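# Move the carton bin from low rack to top shelf

## Task

Carry the bin holding three small cartons from the low rack onto the shelving unit's top shelf so the bin's entire bottom rests on that shelf, with all three cartons upright inside it; then release it and back the robot away. The robot must not topple or be left leaning, and the result only counts if it stays that way without the robot holding anything.

## Robot and tools

ROBOT. A LinearBot: an omnidirectional wheeled base with a column about 1.75 m high. A carriage rides up and down it (lift_m, 0 to 1 m) and carries two identical six-joint arms, each ending in a two-finger gripper. Arm bases sit about 0.57 m + lift_m above the floor; carriage parts hang roughly 0.15 m beneath them. A hand reaches about 0.78 m from its shoulder but only about 0.38 m lower than its arm base. The hand is about 0.16 m long, 0.1 m wide, 0.14 m when open. Parked joints 1-6 are 0, 0.05, 0.05, 1.45, 0, 0; parked, the robot is about 0.95 m wide and 0.7 m long. The wheel motors are weak (2 N m), so they stop on light contact.

CAMERAS. carriage_camera is fixed on the carriage, aimed forward and about 20 degrees down. left_wrist_camera and right_wrist_camera look out past each hand's fingertips. Calibration is given per camera in OpenCV form (K, distortion D, T_world_to_cam where world means the base frame); it is approximate, and wrist-camera poses also carry joint-reading error.

FRAMES. Base frame: origin on the floor below the base centre, x forward, y left, z up. left_hand and right_hand are reported in it as the point between that hand's pads; quat_wxyz rotates base axes to hand axes (hand z along the fingers, fingers open along hand y; a hand pointing straight up with joints 1, 5, 6 at 0 reads (1,0,0,0)). Odometry frame is the base frame at the start; base_odometry counts wheel turns only, so slip looks like motion; heading is left-positive, -3.142 to 3.142.

execute_actions. Arguments: actions (a list holding one action or none) and cameras (list from carriage_camera, left_wrist_camera, right_wrist_camera, all; omitted/null/["all"] gives every camera, [] gives none). An action may have base, joints or both; they start together. base takes exactly one key, each a relative offset from where the base last measured itself: translate_m (metres, forward positive, -2 to 2), strafe_m (metres, left positive, -2 to 2), rotate_rad (radians, counter-clockwise positive, -6.3 to 6.3). joints is a single object naming any joints, each value an absolute target, not an offset: lift_m 0 to 1 m; for each arm (left_ and right_ prefixes, same ranges) joint1_rad -2.617 to 3.054 (yaw about vertical, 0 forward, positive left); joint2_rad 0 to 3.141 (shoulder: 0 upper arm level backward, 1.57 vertical, 3.14 level forward); joint3_rad 0 to 3.141 (elbow, 0 folded, 3.14 straight); joint4_rad -1.57 to 1.57 (wrist pitch, positive lifts fingertips); joint5_rad -1.57 to 1.57 (wrist yaw, positive turns fingertips right, opposite to joint 1); joint6_rad -2.094 to 2.094 (roll, positive clockwise seen from forearm); gripper_m 0 to 0.093 m pad gap. Arm speeds up to 1.8 rad/s (joints 1-3) and 2.7 rad/s (4-6); one action lasts at most 15 s. An unknown key or out-of-range number rejects the call with no motion. Joints left out may keep pushing toward earlier targets. Example: {"base": {"translate_m": 0.3}, "joints": {"lift_m": 0.5}}.

RESULTS. base_status and joint_status report each motion: done (for the base, wheels turned the commanded amount even if slipping), off_target (resting short, may still push; normal for a gripper holding something), contact_stop or time_out (target dropped, holds in place), not_followed (a self-collision check refused that arm's targets; a 'joint command not followed' line with a cause appears; grippers still move; withheld targets may be retried later), limit_stop_at_motor_heat. on_its_own covers uncommanded motion; 'held at' is the held target, not the position. motor_effort is percent of maximum, positive toward larger joint values, peak in brackets; readings are biased and noisy. A lift effort that keeps dropping while lowering means a hand or load rests on something. drive_wheels higher at rest than after a free drive means the base presses on something. Joint torques and motor temperatures are listed per arm in joint_positions order. If a result reports a stop, remaining motion calls in that reply are skipped.

wait: seconds 0 to 10; no new command, returns state and images. zoom_image: camera name and region [x0, y0, x1, y1] in pixels of that camera's latest full image (origin top-left, at most 504 by 504). read_manual: section "licences" only; no motion. finished_scene: scene = the current scene's integer; ends it irreversibly after the last command is held, reports success.

CAUTIONS. After a drive is stopped by an obstacle, back off about 0.2 m along the way you came (or turn back), repeat if still pressed; a retry may stop spuriously. Never reverse into a table edge above the base. Arms and grippers have no contact stop and spring to target when freed. Keep the arms from striking or pressing each other; to untangle, move only the withheld arm clear first, then the other. Hand readings drift at long reach; a level hand drops 10-17 cm under 1 kg, and a fully extended arm may not lift 1 kg. Grip force is about 45-60 N per pad. Tipping risk grows with a high carriage, extended arms, load, pulling and sudden stops; about 1.5 kg per hand with both arms forward can topple it, and only images reveal a lean. Outstretched arms heat fast: warning at 75 °C, arm stopped at 90 °C, arm goes limp at 100 °C. Avoid drops, slams and hard pushes; set the bin down gently, open, and retreat.

Each tool is called after ">>>" as name(argument=value, ...) on one line, values as JSON.

## Session

I'll start by looking at the current state of the scene.

>>> execute_actions(actions=[])

Scene clock: 0.00 s.
Joint torques (N m, as the arm reports them, + toward a larger angle): no reading
Motor temperatures (°C, as the motors report them): left_arm=[29 26 25 27 29 27] | right_arm=[26 28 26 29 28 28]
base_odometry: x=+0.000 y=+0.000 heading=+0.000 (m, m, rad; odometry frame)
base_status: not commanded
joint_positions: lift_m=+0.299 left_joint1_rad=+0.006 left_joint2_rad=+0.026 left_joint3_rad=+0.050 left_joint4_rad=+1.485 left_joint5_rad=+0.000 left_joint6_rad=-0.036 left_gripper_m=+0.095 right_joint1_rad=-0.031 right_joint2_rad=+0.027 right_joint3_rad=+0.027 right_joint4_rad=+1.467 right_joint5_rad=-0.021 right_joint6_rad=+0.024 right_gripper_m=+0.095
joint_status: not commanded
motor_effort: lift_m=+32 drive_wheels=+3 (%)
left_hand: x=+0.2778 y=+0.3353 z=+1.3261 quat_wxyz=(+0.999, +0.000, +0.031, -0.015) (m; base frame)
right_hand: x=+0.2899 y=-0.3324 z=+1.3195 quat_wxyz=(+0.999, -0.009, +0.052, -0.003) (m; base frame)
pictures: carriage_camera, left_wrist_camera, right_wrist_camera
Images, in order (width x height): carriage_camera 896x504, left_wrist_camera 896x504, right_wrist_camera 896x504.

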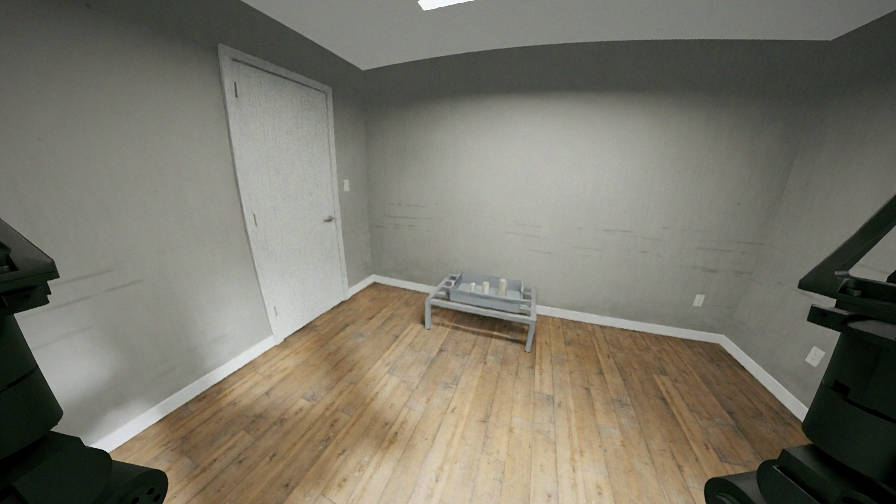

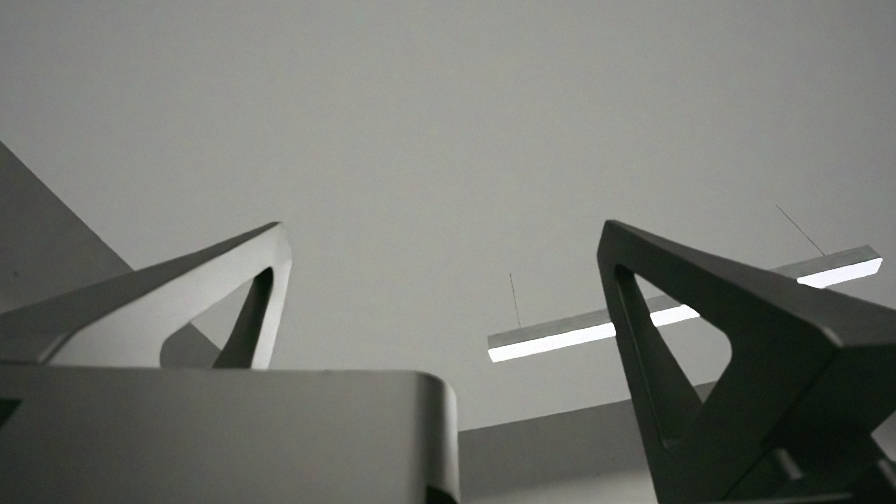

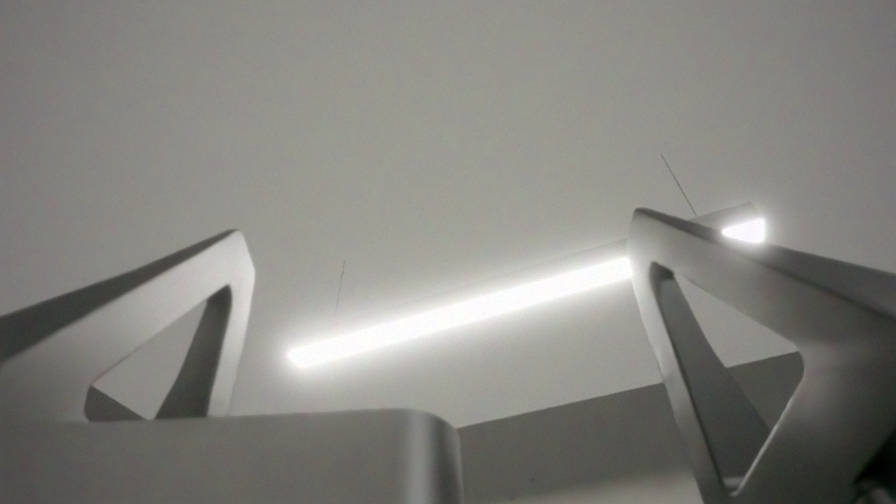

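>>> zoom_image(camera="carriage_camera", region=[410, 255, 560, 365])

Region (410, 255, 560, 365) of carriage_camera's 896x504 image, scaled by 3.360, with more detail than that image has; it fills the top 370 rows of this view, and the rest is white.

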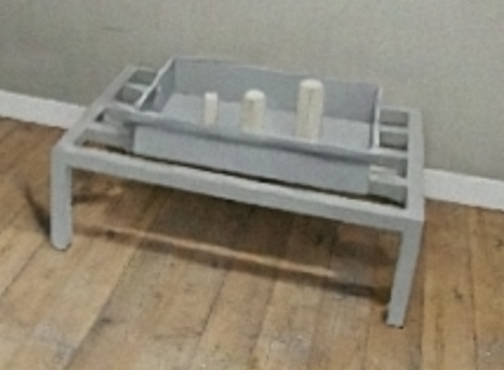

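>>> execute_actions(actions=[{"base": {"rotate_rad": -2.2}}], cameras=["carriage_camera"])

Scene clock: 36.47 s.
Joint torques (N m, as the arm reports them, + toward a larger angle): left_arm=[-0.33  4.07  6.82 -0.25  0.13  0.09] | right_arm=[ 0.4   3.98  5.51  0.06 -0.04  0.1 ]
Motor temperatures (°C, as the motors report them): left_arm=[29 27 28 27 29 27] | right_arm=[26 29 28 29 28 28]
base_odometry: x=+0.000 y=+0.000 heading=-2.198 (m, m, rad; odometry frame)
base_status: done
joint_positions: lift_m=+0.299 left_joint1_rad=+0.006 left_joint2_rad=+0.026 left_joint3_rad=+0.050 left_joint4_rad=+1.483 left_joint5_rad=+0.000 left_joint6_rad=-0.036 left_gripper_m=+0.095 right_joint1_rad=-0.031 right_joint2_rad=+0.027 right_joint3_rad=+0.027 right_joint4_rad=+1.464 right_joint5_rad=-0.021 right_joint6_rad=+0.024 right_gripper_m=+0.095
joint_status: not commanded
motor_effort: lift_m=+32(32) drive_wheels=+14(32) (%)
left_hand: x=+0.2783 y=+0.3353 z=+1.3261 quat_wxyz=(+0.999, +0.000, +0.032, -0.015) (m; base frame)
right_hand: x=+0.2905 y=-0.3324 z=+1.3194 quat_wxyz=(+0.999, -0.009, +0.054, -0.003) (m; base frame)
pictures: carriage_camera
Images, in order (width x height): carriage_camera 896x504.

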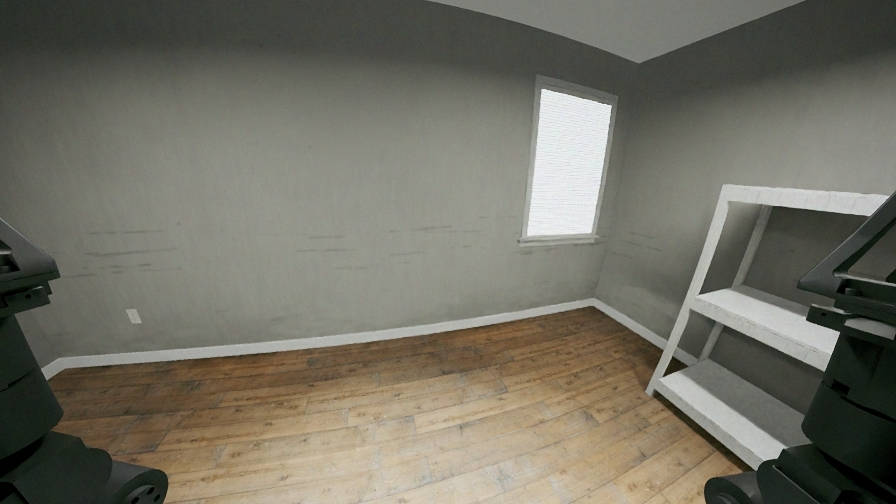

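>>> execute_actions(actions=[{"base": {"rotate_rad": -1.0}, "joints": {"lift_m": 0.7}}], cameras=["carriage_camera"])

Scene clock: 41.83 s.
Joint torques (N m, as the arm reports them, + toward a larger angle): left_arm=[-0.08  3.86  6.97 -0.27  0.05  0.09] | right_arm=[ 0.34  4.14  5.87  0.04 -0.02  0.08]
Motor temperatures (°C, as the motors report them): left_arm=[29 27 28 27 29 27] | right_arm=[26 29 29 29 28 28]
base_odometry: x=+0.000 y=+0.000 heading=+3.086 (m, m, rad; odometry frame)
base_status: done
joint_positions: lift_m=+0.700 left_joint1_rad=+0.006 left_joint2_rad=+0.026 left_joint3_rad=+0.050 left_joint4_rad=+1.483 left_joint5_rad=+0.000 left_joint6_rad=-0.036 left_gripper_m=+0.095 right_joint1_rad=-0.031 right_joint2_rad=+0.027 right_joint3_rad=+0.027 right_joint4_rad=+1.464 right_joint5_rad=-0.021 right_joint6_rad=+0.024 right_gripper_m=+0.095
joint_status: all done
motor_effort: lift_m=+32(38) drive_wheels=+14(35) (%)
left_hand: x=+0.2781 y=+0.3353 z=+1.7267 quat_wxyz=(+0.999, +0.000, +0.032, -0.015) (m; base frame)
right_hand: x=+0.2905 y=-0.3324 z=+1.7200 quat_wxyz=(+0.999, -0.009, +0.054, -0.003) (m; base frame)
pictures: carriage_camera
camera_calibration (this result's frames):
carriage_camera: T_world_to_cam=[[-0.0347978, -0.999089, 0.0247208, -0.0367189], [-0.31274, -0.0126075, -0.949755, 1.68884], [0.949201, -0.0407805, -0.312016, 0.342567], [0, 0, 0, 1]] pos_world=[0.201724, -0.00142325, 1.71178]
Images, in order (width x height): carriage_camera 896x504.

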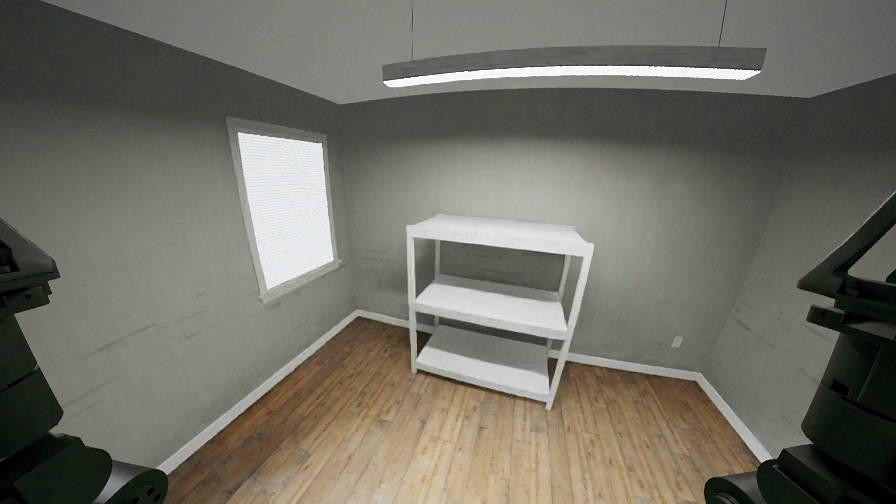

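>>> zoom_image(camera="carriage_camera", region=[395, 200, 615, 420])

>>> zoom_image(camera="carriage_camera", region=[400, 205, 500, 255])

>>> zoom_image(camera="carriage_camera", region=[510, 215, 610, 265])

Region (395, 200, 615, 420) of carriage_camera's 896x504 image, scaled by 2.291, with more detail than that image has.

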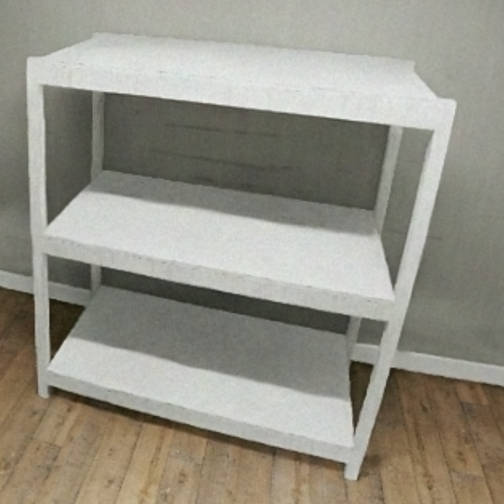

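Region (400, 205, 500, 255) of carriage_camera's 896x504 image, scaled by 5.040, with more detail than that image has.

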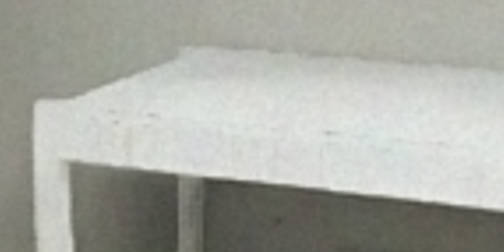

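Region (510, 215, 610, 265) of carriage_camera's 896x504 image, scaled by 5.040, with more detail than that image has.

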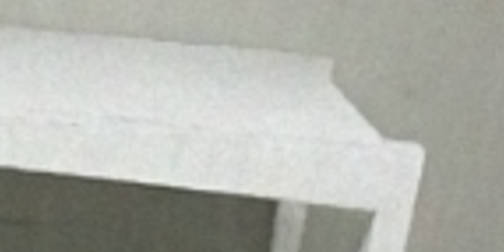

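>>> execute_actions(actions=[{"base": {"rotate_rad": 2.81}, "joints": {"lift_m": 0.2}}], cameras=[])

>>> execute_actions(actions=[{"base": {"strafe_m": 0.35}}], cameras=[])

>>> execute_actions(actions=[{"base": {"translate_m": 0.9}}], cameras=["carriage_camera"])

Scene clock: 106.60 s.
Joint torques (N m, as the arm reports them, + toward a larger angle): left_arm=[-0.4   3.81  7.08 -0.25  0.08  0.05] | right_arm=[ 0.24  4.15  5.74  0.06 -0.03  0.09]
Motor temperatures (°C, as the motors report them): left_arm=[29 28 30 27 29 27] | right_arm=[26 29 30 29 28 28]
base_odometry: x=+0.000 y=+0.000 heading=-0.388 (m, m, rad; odometry frame)
base_status: done
joint_positions: lift_m=+0.200 left_joint1_rad=+0.006 left_joint2_rad=+0.026 left_joint3_rad=+0.050 left_joint4_rad=+1.482 left_joint5_rad=+0.000 left_joint6_rad=-0.036 left_gripper_m=+0.095 right_joint1_rad=-0.031 right_joint2_rad=+0.027 right_joint3_rad=+0.027 right_joint4_rad=+1.462 right_joint5_rad=-0.021 right_joint6_rad=+0.024 right_gripper_m=+0.095
joint_status: all done
motor_effort: lift_m=+31(33) drive_wheels=+11(39) (%)
left_hand: x=+0.2785 y=+0.3353 z=+1.2268 quat_wxyz=(+0.999, +0.000, +0.032, -0.015) (m; base frame)
right_hand: x=+0.2912 y=-0.3325 z=+1.2200 quat_wxyz=(+0.998, -0.009, +0.055, -0.003) (m; base frame)
pictures: none
No camera images: the call's "cameras" was empty. Leave "cameras" out to get every camera's image.

Scene clock: 109.37 s.
Joint torques (N m, as the arm reports them, + toward a larger angle): left_arm=[-0.37  3.96  6.78 -0.27  0.1   0.11] | right_arm=[ 0.3   4.22  5.79  0.05 -0.04  0.11]
Motor temperatures (°C, as the motors report them): left_arm=[29 28 30 27 29 27] | right_arm=[26 29 30 29 28 28]
base_odometry: x=+0.132 y=+0.324 heading=-0.387 (m, m, rad; odometry frame)
base_status: done
joint_positions: lift_m=+0.200 left_joint1_rad=+0.006 left_joint2_rad=+0.026 left_joint3_rad=+0.050 left_joint4_rad=+1.482 left_joint5_rad=+0.000 left_joint6_rad=-0.036 left_gripper_m=+0.095 right_joint1_rad=-0.031 right_joint2_rad=+0.027 right_joint3_rad=+0.027 right_joint4_rad=+1.462 right_joint5_rad=-0.021 right_joint6_rad=+0.024 right_gripper_m=+0.095
joint_status: not commanded
motor_effort: lift_m=+31(31) drive_wheels=-8(31) (%)
left_hand: x=+0.2784 y=+0.3353 z=+1.2268 quat_wxyz=(+0.999, +0.000, +0.032, -0.015) (m; base frame)
right_hand: x=+0.2910 y=-0.3325 z=+1.2200 quat_wxyz=(+0.998, -0.009, +0.055, -0.003) (m; base frame)
pictures: none
No camera images: the call's "cameras" was empty. Leave "cameras" out to get every camera's image.

Scene clock: 113.57 s.
Joint torques (N m, as the arm reports them, + toward a larger angle): left_arm=[-0.31  3.9   6.93 -0.3   0.08  0.08] | right_arm=[ 0.3   4.27  5.83  0.01 -0.04  0.11]
Motor temperatures (°C, as the motors report them): left_arm=[29 28 30 27 29 27] | right_arm=[26 29 30 29 28 28]
base_odometry: x=+0.966 y=-0.015 heading=-0.386 (m, m, rad; odometry frame)
base_status: done
joint_positions: lift_m=+0.200 left_joint1_rad=+0.006 left_joint2_rad=+0.026 left_joint3_rad=+0.050 left_joint4_rad=+1.485 left_joint5_rad=+0.000 left_joint6_rad=-0.036 left_gripper_m=+0.095 right_joint1_rad=-0.031 right_joint2_rad=+0.027 right_joint3_rad=+0.027 right_joint4_rad=+1.465 right_joint5_rad=-0.021 right_joint6_rad=+0.024 right_gripper_m=+0.095
joint_status: not commanded
motor_effort: lift_m=+32(31) drive_wheels=-5(29) (%)
left_hand: x=+0.2777 y=+0.3353 z=+1.2268 quat_wxyz=(+0.999, +0.000, +0.031, -0.015) (m; base frame)
right_hand: x=+0.2903 y=-0.3324 z=+1.2201 quat_wxyz=(+0.999, -0.009, +0.053, -0.003) (m; base frame)
pictures: carriage_camera
camera_calibration (this result's frames):
carriage_camera: T_world_to_cam=[[-0.0347978, -0.999089, 0.0247208, -0.02436], [-0.31274, -0.0126075, -0.949755, 1.21402], [0.949201, -0.0407805, -0.312016, 0.186578], [0, 0, 0, 1]] pos_world=[0.201724, -0.00142325, 1.21184]
Images, in order (width x height): carriage_camera 896x504.

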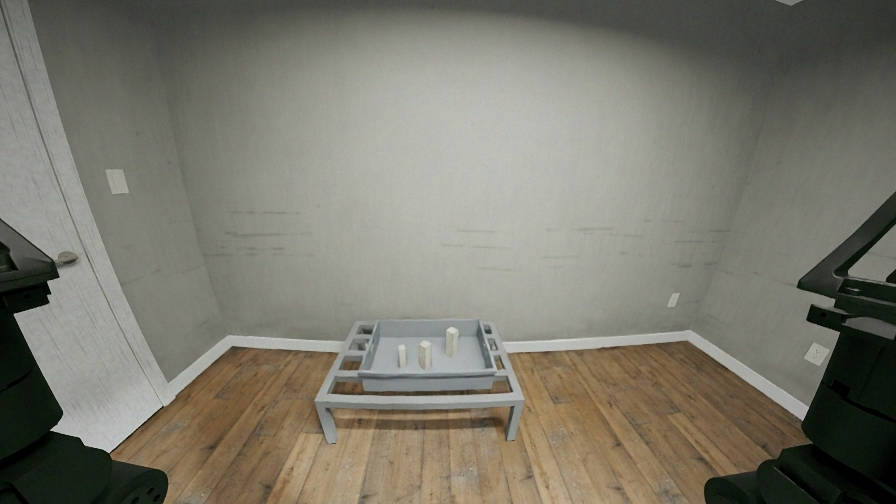

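>>> zoom_image(camera="carriage_camera", region=[305, 310, 435, 450])

>>> zoom_image(camera="carriage_camera", region=[410, 310, 540, 450])

Region (305, 310, 435, 450) of carriage_camera's 896x504 image, scaled by 3.600, with more detail than that image has; it fills the left 468 columns of this view, and the rest is white.

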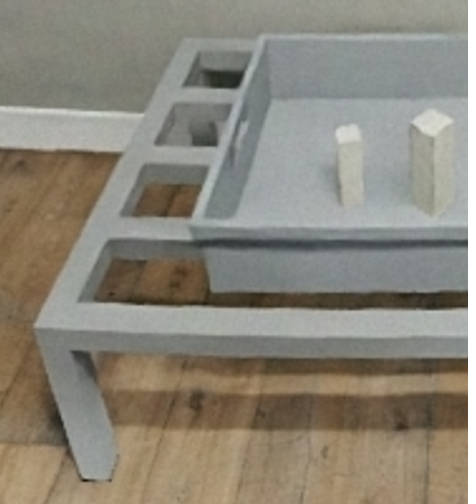

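Region (410, 310, 540, 450) of carriage_camera's 896x504 image, scaled by 3.600, with more detail than that image has; it fills the left 468 columns of this view, and the rest is white.

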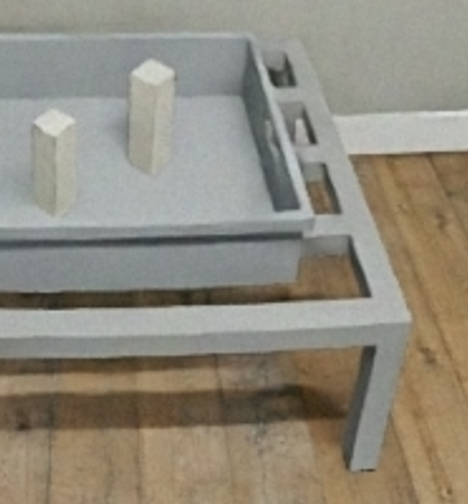

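>>> execute_actions(actions=[{"base": {"rotate_rad": 0.022}, "joints": {"left_joint1_rad": -0.108, "left_joint2_rad": 2.618, "left_joint3_rad": 1.397, "left_joint4_rad": -0.35, "left_joint5_rad": 0, "left_joint6_rad": -0.108, "left_gripper_m": 0.07, "right_joint1_rad": 0.108, "right_joint2_rad": 2.618, "right_joint3_rad": 1.397, "right_joint4_rad": -0.35, "right_joint5_rad": 0, "right_joint6_rad": 0.108, "right_gripper_m": 0.07}}])

Scene clock: 198.17 s.
Joint torques (N m, as the arm reports them, + toward a larger angle): left_arm=[ -1.06 -10.39   4.98   0.38   0.08   0.04] | right_arm=[  0.69 -13.44   4.17   0.4    0.01   0.18]
Motor temperatures (°C, as the motors report them): left_arm=[29 29 31 27 29 27] | right_arm=[26 30 32 30 28 28]
base_odometry: x=+0.966 y=-0.015 heading=-0.366 (m, m, rad; odometry frame)
base_status: done
joint_positions: lift_m=+0.200 left_joint1_rad=-0.100 left_joint2_rad=+2.608 left_joint3_rad=+1.391 left_joint4_rad=-0.349 left_joint5_rad=+0.000 left_joint6_rad=-0.103 left_gripper_m=+0.070 right_joint1_rad=+0.104 right_joint2_rad=+2.617 right_joint3_rad=+1.393 right_joint4_rad=-0.350 right_joint5_rad=-0.006 right_joint6_rad=+0.100 right_gripper_m=+0.070
joint_status: all done
motor_effort: lift_m=+31(31) drive_wheels=-7(9) (%)
left_hand: x=+0.6509 y=+0.2961 z=+0.5881 quat_wxyz=(+0.003, -0.001, +1.000, +0.000) (m; base frame)
right_hand: x=+0.6480 y=-0.2941 z=+0.5848 quat_wxyz=(-0.002, -0.002, +1.000, +0.003) (m; base frame)
pictures: carriage_camera, left_wrist_camera, right_wrist_camera
camera_calibration (this result's frames):
carriage_camera: T_world_to_cam=[[-0.0347978, -0.999089, 0.0247208, -0.02436], [-0.31274, -0.0126075, -0.949755, 1.21402], [0.949201, -0.0407805, -0.312016, 0.186579], [0, 0, 0, 1]] pos_world=[0.201724, -0.00142325, 1.21184]
left_wrist_camera: T_world_to_cam=[[0.00165549, -0.999816, 0.0190906, 0.283926], [-0.794004, 0.0102912, 0.607825, 0.154185], [-0.60791, -0.0161643, -0.793841, 0.99447], [0, 0, 0, 1]] pos_world=[0.726501, 0.298362, 0.690314]
right_wrist_camera: T_world_to_cam=[[-0.0374653, -0.999199, 0.0140904, -0.277115], [-0.803173, 0.0384987, 0.594501, 0.185553], [-0.594567, 0.0109561, -0.803971, 0.977985], [0, 0, 0, 1]] pos_world=[0.720127, -0.294751, 0.679865]
Images, in order (width x height): carriage_camera 896x504, left_wrist_camera 896x504, right_wrist_camera 896x504.

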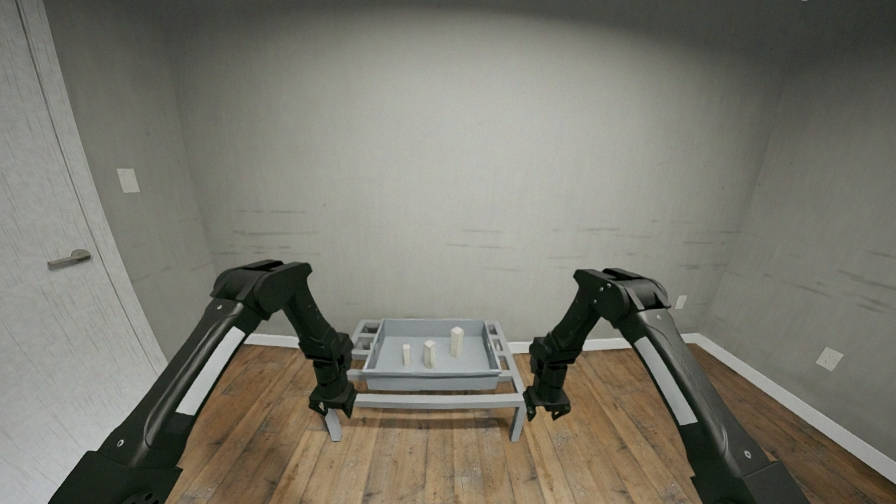

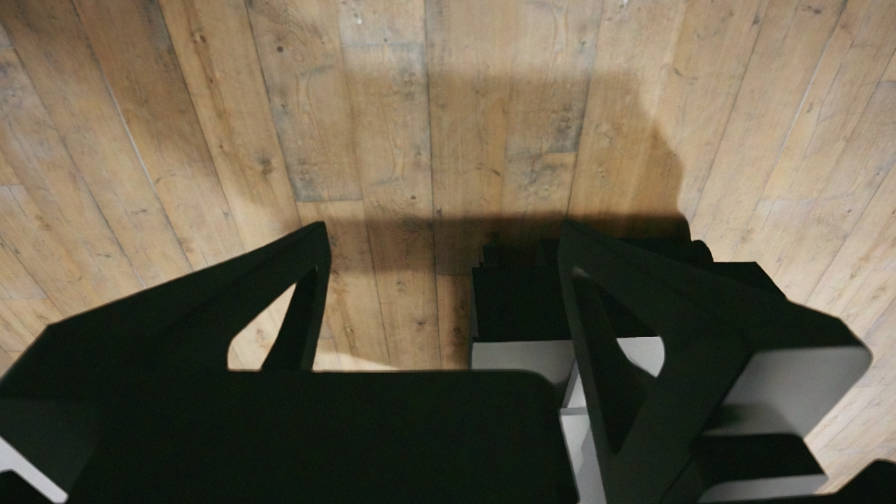

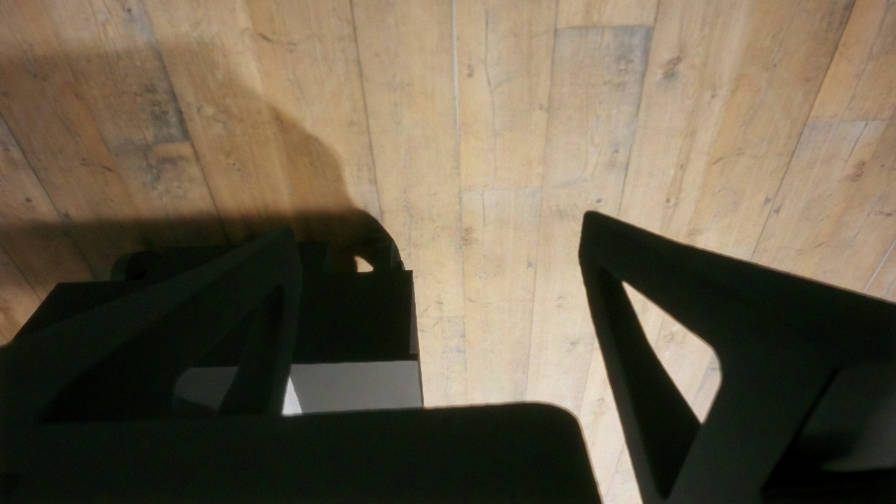

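>>> execute_actions(actions=[{"base": {"translate_m": 0.5}, "joints": {"lift_m": 0.11}}])

Scene clock: 204.07 s.
Joint torques (N m, as the arm reports them, + toward a larger angle): left_arm=[ -0.68 -10.52   4.55   0.47   0.05   0.  ] | right_arm=[  0.65 -13.62   4.06   0.48   0.01   0.18]
Motor temperatures (°C, as the motors report them): left_arm=[29 32 31 27 29 27] | right_arm=[26 32 31 30 28 28]
base_odometry: x=+1.433 y=-0.193 heading=-0.364 (m, m, rad; odometry frame)
base_status: done
joint_positions: lift_m=+0.110 left_joint1_rad=-0.103 left_joint2_rad=+2.609 left_joint3_rad=+1.391 left_joint4_rad=-0.351 left_joint5_rad=+0.000 left_joint6_rad=-0.103 left_gripper_m=+0.070 right_joint1_rad=+0.104 right_joint2_rad=+2.617 right_joint3_rad=+1.393 right_joint4_rad=-0.351 right_joint5_rad=-0.006 right_joint6_rad=+0.100 right_gripper_m=+0.070
joint_status: all done
motor_effort: lift_m=+32(30) drive_wheels=-7(33) (%)
left_hand: x=+0.6498 y=+0.2950 z=+0.4975 quat_wxyz=(+0.001, +0.000, +1.000, +0.000) (m; base frame)
right_hand: x=+0.6478 y=-0.2939 z=+0.4949 quat_wxyz=(-0.003, -0.002, +1.000, +0.003) (m; base frame)
pictures: carriage_camera, left_wrist_camera, right_wrist_camera
camera_calibration (this result's frames):
carriage_camera: T_world_to_cam=[[-0.0347978, -0.999089, 0.0247208, -0.0221351], [-0.31274, -0.0126075, -0.949755, 1.12854], [0.949201, -0.0407805, -0.312016, 0.158497], [0, 0, 0, 1]] pos_world=[0.201724, -0.00142325, 1.12184]
left_wrist_camera: T_world_to_cam=[[-0.00133116, -0.999823, 0.0187407, 0.286689], [-0.791889, 0.0124983, 0.610537, 0.205016], [-0.610664, -0.0140279, -0.791766, 0.92203], [0, 0, 0, 1]] pos_world=[0.725782, 0.297011, 0.599489]
right_wrist_camera: T_world_to_cam=[[-0.0366922, -0.999226, 0.0141977, -0.27614], [-0.80275, 0.0379332, 0.595107, 0.238073], [-0.595185, 0.0104386, -0.803521, 0.90565], [0, 0, 0, 1]] pos_world=[0.720011, -0.294411, 0.58995]
Images, in order (width x height): carriage_camera 896x504, left_wrist_camera 896x504, right_wrist_camera 896x504.

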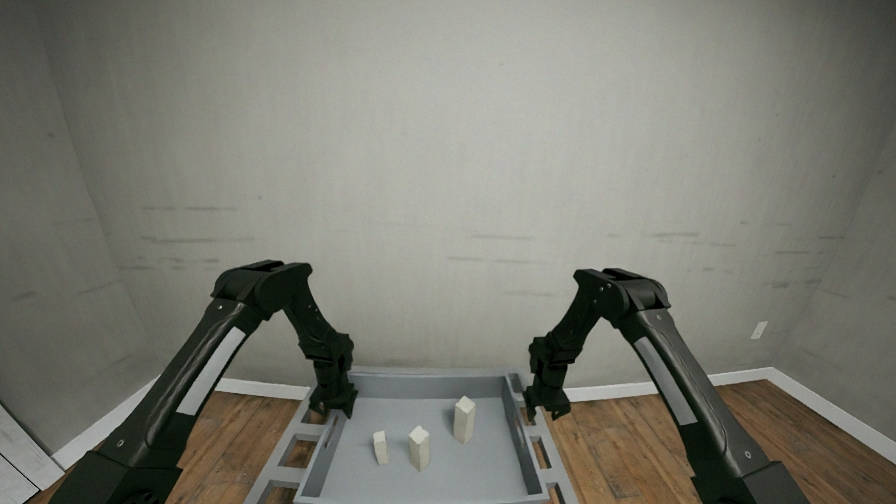

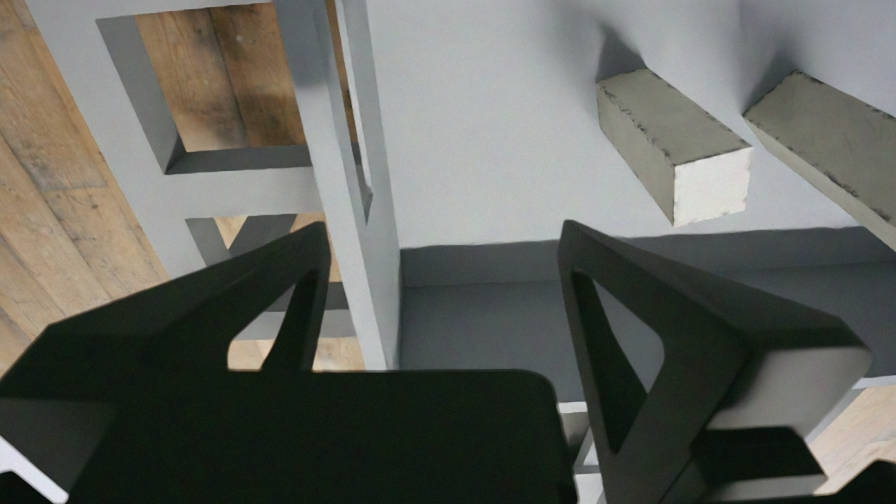

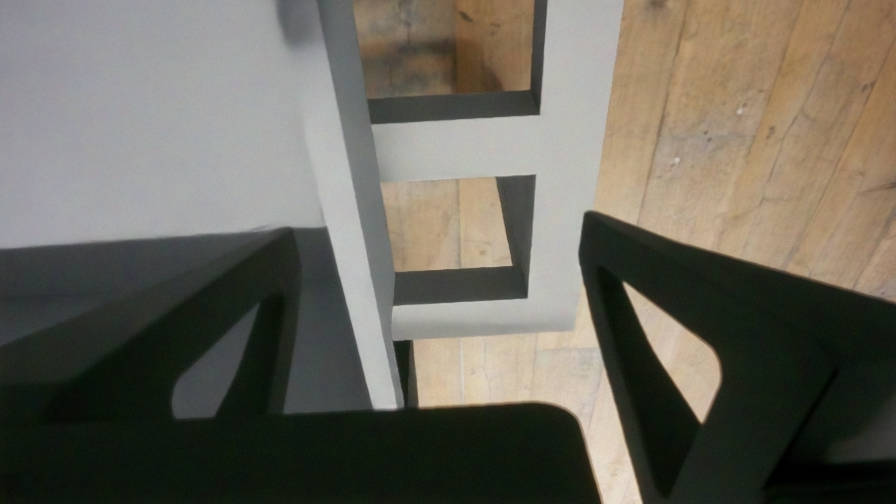

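>>> execute_actions(actions=[{"base": {"strafe_m": 0.045}, "joints": {"lift_m": 0.075, "left_joint1_rad": -0.085, "right_joint1_rad": 0.088}}])

Scene clock: 210.67 s.
Joint torques (N m, as the arm reports them, + toward a larger angle): left_arm=[ -0.35 -10.39   4.73   0.47   0.09   0.05] | right_arm=[  0.33 -13.76   4.25   0.45   0.     0.15]
Motor temperatures (°C, as the motors report them): left_arm=[29 34 31 27 29 27] | right_arm=[26 34 31 30 29 28]
base_odometry: x=+1.450 y=-0.151 heading=-0.365 (m, m, rad; odometry frame)
base_status: done
joint_positions: lift_m=+0.075 left_joint1_rad=-0.089 left_joint2_rad=+2.611 left_joint3_rad=+1.391 left_joint4_rad=-0.350 left_joint5_rad=+0.000 left_joint6_rad=-0.103 left_gripper_m=+0.070 right_joint1_rad=+0.088 right_joint2_rad=+2.620 right_joint3_rad=+1.393 right_joint4_rad=-0.350 right_joint5_rad=-0.006 right_joint6_rad=+0.100 right_gripper_m=+0.070
joint_status: all done
motor_effort: lift_m=+32(32) drive_wheels=-3(25) (%)
left_hand: x=+0.6503 y=+0.3005 z=+0.4620 quat_wxyz=(+0.001, -0.007, +1.000, +0.000) (m; base frame)
right_hand: x=+0.6478 y=-0.3001 z=+0.4588 quat_wxyz=(-0.003, +0.006, +1.000, +0.003) (m; base frame)
pictures: carriage_camera, left_wrist_camera, right_wrist_camera
camera_calibration (this result's frames):
carriage_camera: T_world_to_cam=[[-0.0347978, -0.999089, 0.0247208, -0.0212697], [-0.31274, -0.0126075, -0.949755, 1.09529], [0.949201, -0.0407805, -0.312016, 0.147574], [0, 0, 0, 1]] pos_world=[0.201724, -0.00142325, 1.08683]
left_wrist_camera: T_world_to_cam=[[0.0127806, -0.999743, 0.0187407, 0.283629], [-0.791986, 0.0013202, 0.610537, 0.230415], [-0.610405, -0.0226455, -0.791766, 0.896619], [0, 0, 0, 1]] pos_world=[0.726161, 0.303556, 0.56392]
right_wrist_camera: T_world_to_cam=[[-0.0526746, -0.998508, 0.0144122, -0.271376], [-0.801134, 0.0508696, 0.596319, 0.26209], [-0.596162, 0.0198647, -0.802618, 0.879734], [0, 0, 0, 1]] pos_world=[0.720138, -0.301779, 0.553712]
Images, in order (width x height): carriage_camera 896x504, left_wrist_camera 896x504, right_wrist_camera 896x504.

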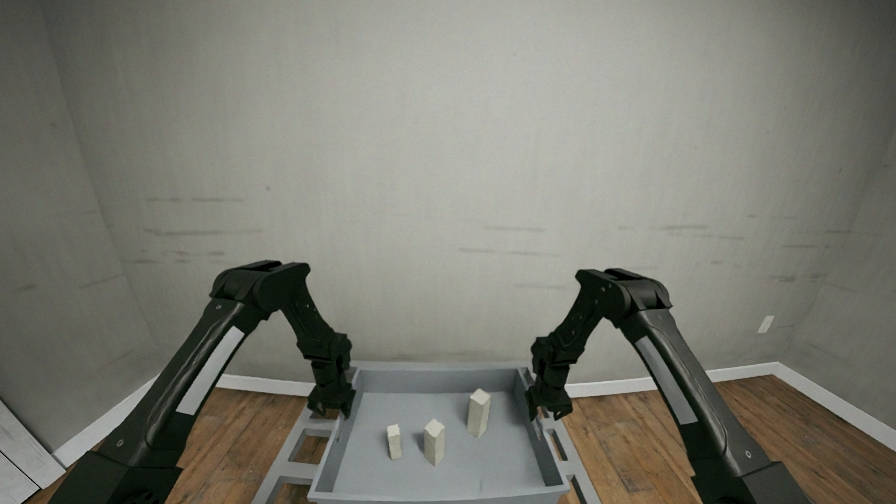

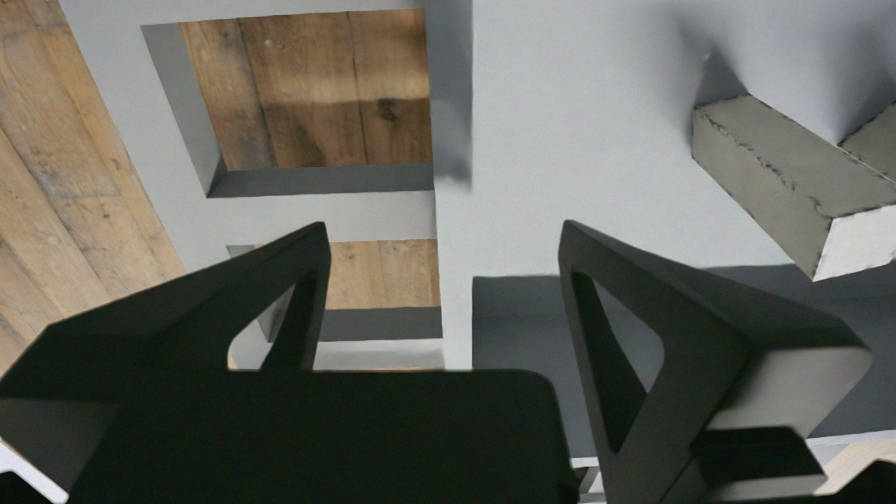

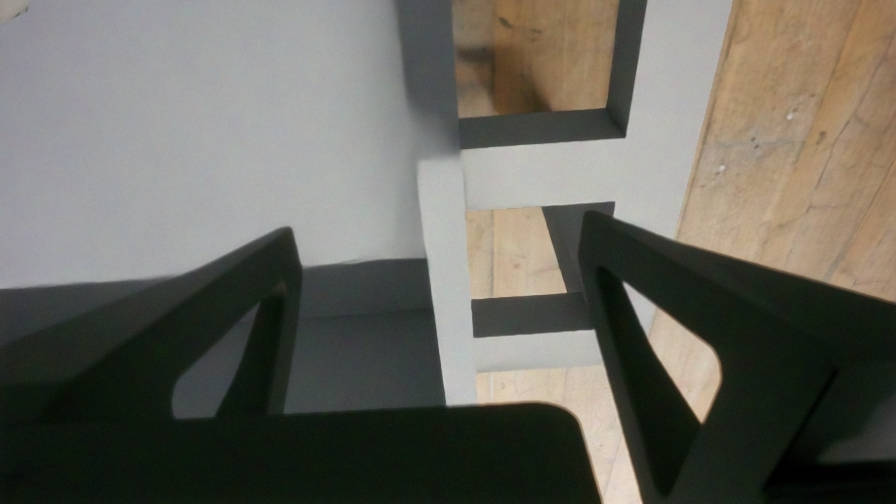

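>>> execute_actions(actions=[{"joints": {"lift_m": 0.045, "left_joint6_rad": -0.14, "right_joint6_rad": 0.075}}])

>>> zoom_image(camera="carriage_camera", region=[280, 340, 600, 504])

Scene clock: 225.73 s.
Joint torques (N m, as the arm reports them, + toward a larger angle): left_arm=[ -0.36 -10.79   4.71   0.48   0.14   0.08] | right_arm=[  0.41 -13.61   4.1    0.43   0.02   0.06]
Motor temperatures (°C, as the motors report them): left_arm=[29 38 30 27 29 27] | right_arm=[26 38 31 30 29 28]
base_odometry: x=+1.450 y=-0.151 heading=-0.365 (m, m, rad; odometry frame)
base_status: not commanded
joint_positions: lift_m=+0.045 left_joint1_rad=-0.089 left_joint2_rad=+2.613 left_joint3_rad=+1.391 left_joint4_rad=-0.349 left_joint5_rad=+0.000 left_joint6_rad=-0.134 left_gripper_m=+0.070 right_joint1_rad=+0.088 right_joint2_rad=+2.619 right_joint3_rad=+1.393 right_joint4_rad=-0.348 right_joint5_rad=-0.006 right_joint6_rad=+0.080 right_gripper_m=+0.070
joint_status: all done
motor_effort: lift_m=+32(32) drive_wheels=-2(1) (%)
left_hand: x=+0.6497 y=+0.3005 z=+0.4311 quat_wxyz=(+0.000, -0.022, +1.000, +0.000) (m; base frame)
right_hand: x=+0.6485 y=-0.3000 z=+0.4292 quat_wxyz=(-0.002, -0.004, +1.000, +0.003) (m; base frame)
pictures: carriage_camera, left_wrist_camera, right_wrist_camera
camera_calibration (this result's frames):
carriage_camera: T_world_to_cam=[[-0.0347978, -0.999089, 0.0247208, -0.0205279], [-0.31274, -0.0126075, -0.949755, 1.06679], [0.949201, -0.0407805, -0.312016, 0.138211], [0, 0, 0, 1]] pos_world=[0.201724, -0.00142325, 1.05682]
left_wrist_camera: T_world_to_cam=[[0.0436898, -0.998872, 0.0185903, 0.263984], [-0.790711, -0.0231995, 0.61175, 0.254835], [-0.610629, -0.0414268, -0.790832, 0.877245], [0, 0, 0, 1]] pos_world=[0.725638, 0.30594, 0.532951]
right_wrist_camera: T_world_to_cam=[[-0.0325117, -0.999373, 0.0139967, -0.284014], [-0.803421, 0.034462, 0.594413, 0.277632], [-0.594523, 0.00808013, -0.804038, 0.85238], [0, 0, 0, 1]] pos_world=[0.720581, -0.300291, 0.524293]
Images, in order (width x height): carriage_camera 896x504, left_wrist_camera 896x504, right_wrist_camera 896x504.

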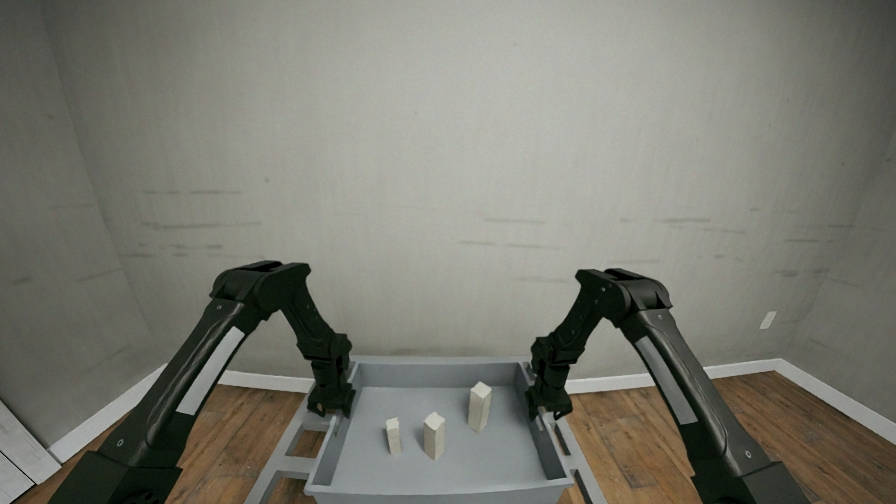

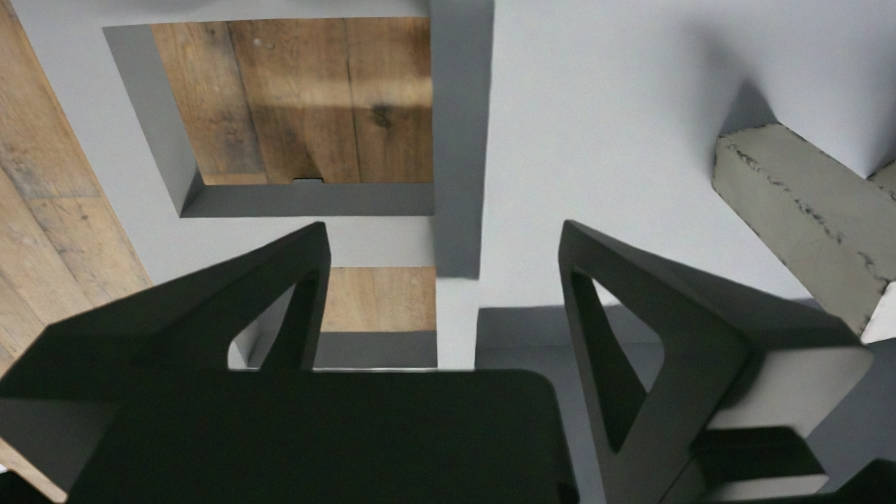

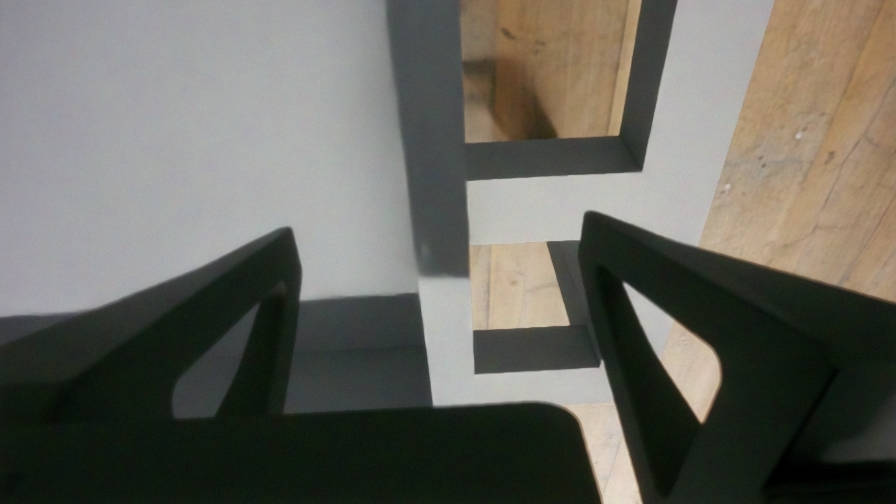

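Region (280, 340, 600, 504) of carriage_camera's 896x504 image, scaled by 1.575, with more detail than that image has; it fills the top 258 rows of this view, and the rest is white.

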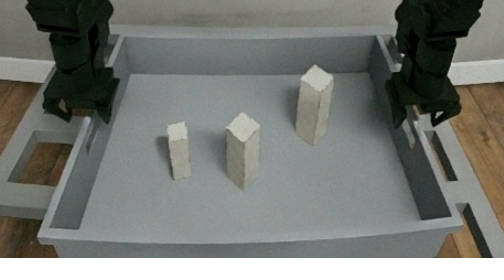

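>>> execute_actions(actions=[{"base": {"translate_m": 0.028}, "joints": {"lift_m": 0.027, "left_joint1_rad": -0.104, "left_joint6_rad": -0.15}}])

Scene clock: 247.47 s.
Joint torques (N m, as the arm reports them, + toward a larger angle): left_arm=[ -0.68 -10.66   4.67   0.52   0.08   0.1 ] | right_arm=[  0.54 -13.37   4.05   0.4   -0.05   0.05]
Motor temperatures (°C, as the motors report them): left_arm=[29 42 30 27 29 27] | right_arm=[26 42 30 30 29 28]
base_odometry: x=+1.476 y=-0.160 heading=-0.364 (m, m, rad; odometry frame)
base_status: done
joint_positions: lift_m=+0.027 left_joint1_rad=-0.097 left_joint2_rad=+2.614 left_joint3_rad=+1.391 left_joint4_rad=-0.351 left_joint5_rad=+0.000 left_joint6_rad=-0.144 left_gripper_m=+0.070 right_joint1_rad=+0.088 right_joint2_rad=+2.619 right_joint3_rad=+1.393 right_joint4_rad=-0.349 right_joint5_rad=-0.006 right_joint6_rad=+0.080 right_gripper_m=+0.070
joint_status: all done
motor_effort: lift_m=+32(32) drive_wheels=-4(20) (%)
left_hand: x=+0.6486 y=+0.2977 z=+0.4127 quat_wxyz=(-0.001, -0.024, +1.000, +0.000) (m; base frame)
right_hand: x=+0.6484 y=-0.3000 z=+0.4111 quat_wxyz=(-0.002, -0.004, +1.000, +0.003) (m; base frame)
pictures: carriage_camera, left_wrist_camera, right_wrist_camera
camera_calibration (this result's frames):
carriage_camera: T_world_to_cam=[[-0.0347978, -0.999089, 0.0247208, -0.0200818], [-0.31274, -0.0126075, -0.949755, 1.04965], [0.949201, -0.0407805, -0.312016, 0.132581], [0, 0, 0, 1]] pos_world=[0.201724, -0.00142325, 1.03878]
left_wrist_camera: T_world_to_cam=[[0.0464129, -0.998757, 0.0181559, 0.25989], [-0.788781, -0.0254909, 0.614145, 0.263628], [-0.612919, -0.0428253, -0.788984, 0.862985], [0, 0, 0, 1]] pos_world=[0.724823, 0.303245, 0.514257]
right_wrist_camera: T_world_to_cam=[[-0.0325064, -0.999373, 0.0140427, -0.283795], [-0.803195, 0.0344821, 0.594717, 0.288017], [-0.594828, 0.00805306, -0.803813, 0.837914], [0, 0, 0, 1]] pos_world=[0.720524, -0.300296, 0.506223]
Images, in order (width x height): carriage_camera 896x504, left_wrist_camera 896x504, right_wrist_camera 896x504.

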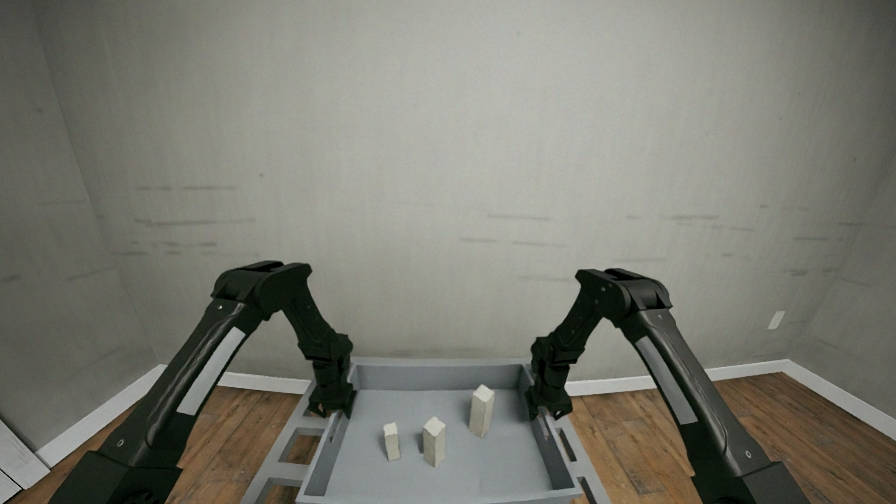

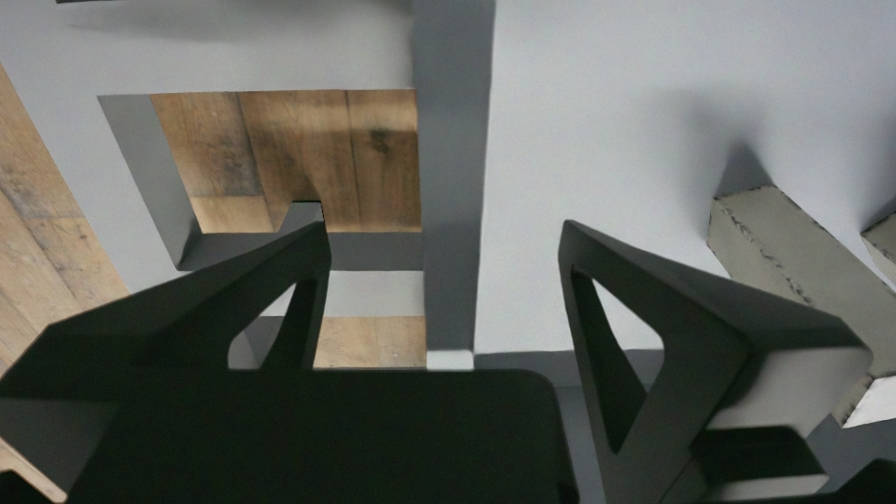

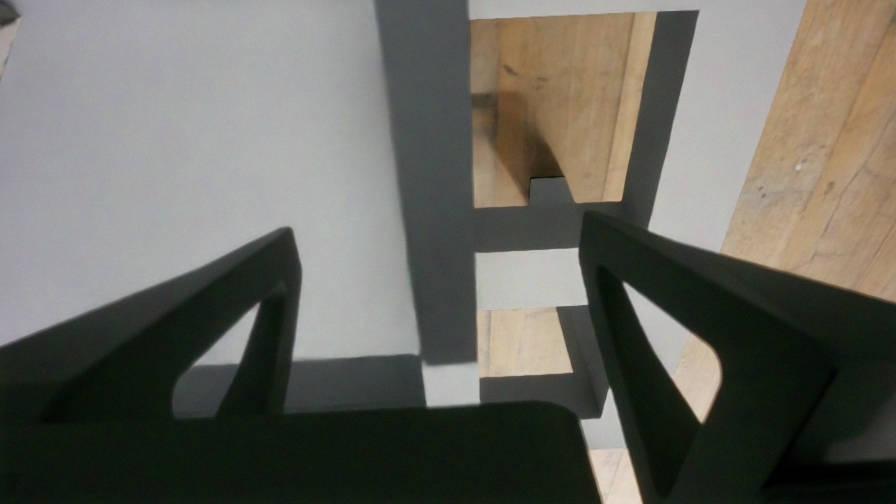

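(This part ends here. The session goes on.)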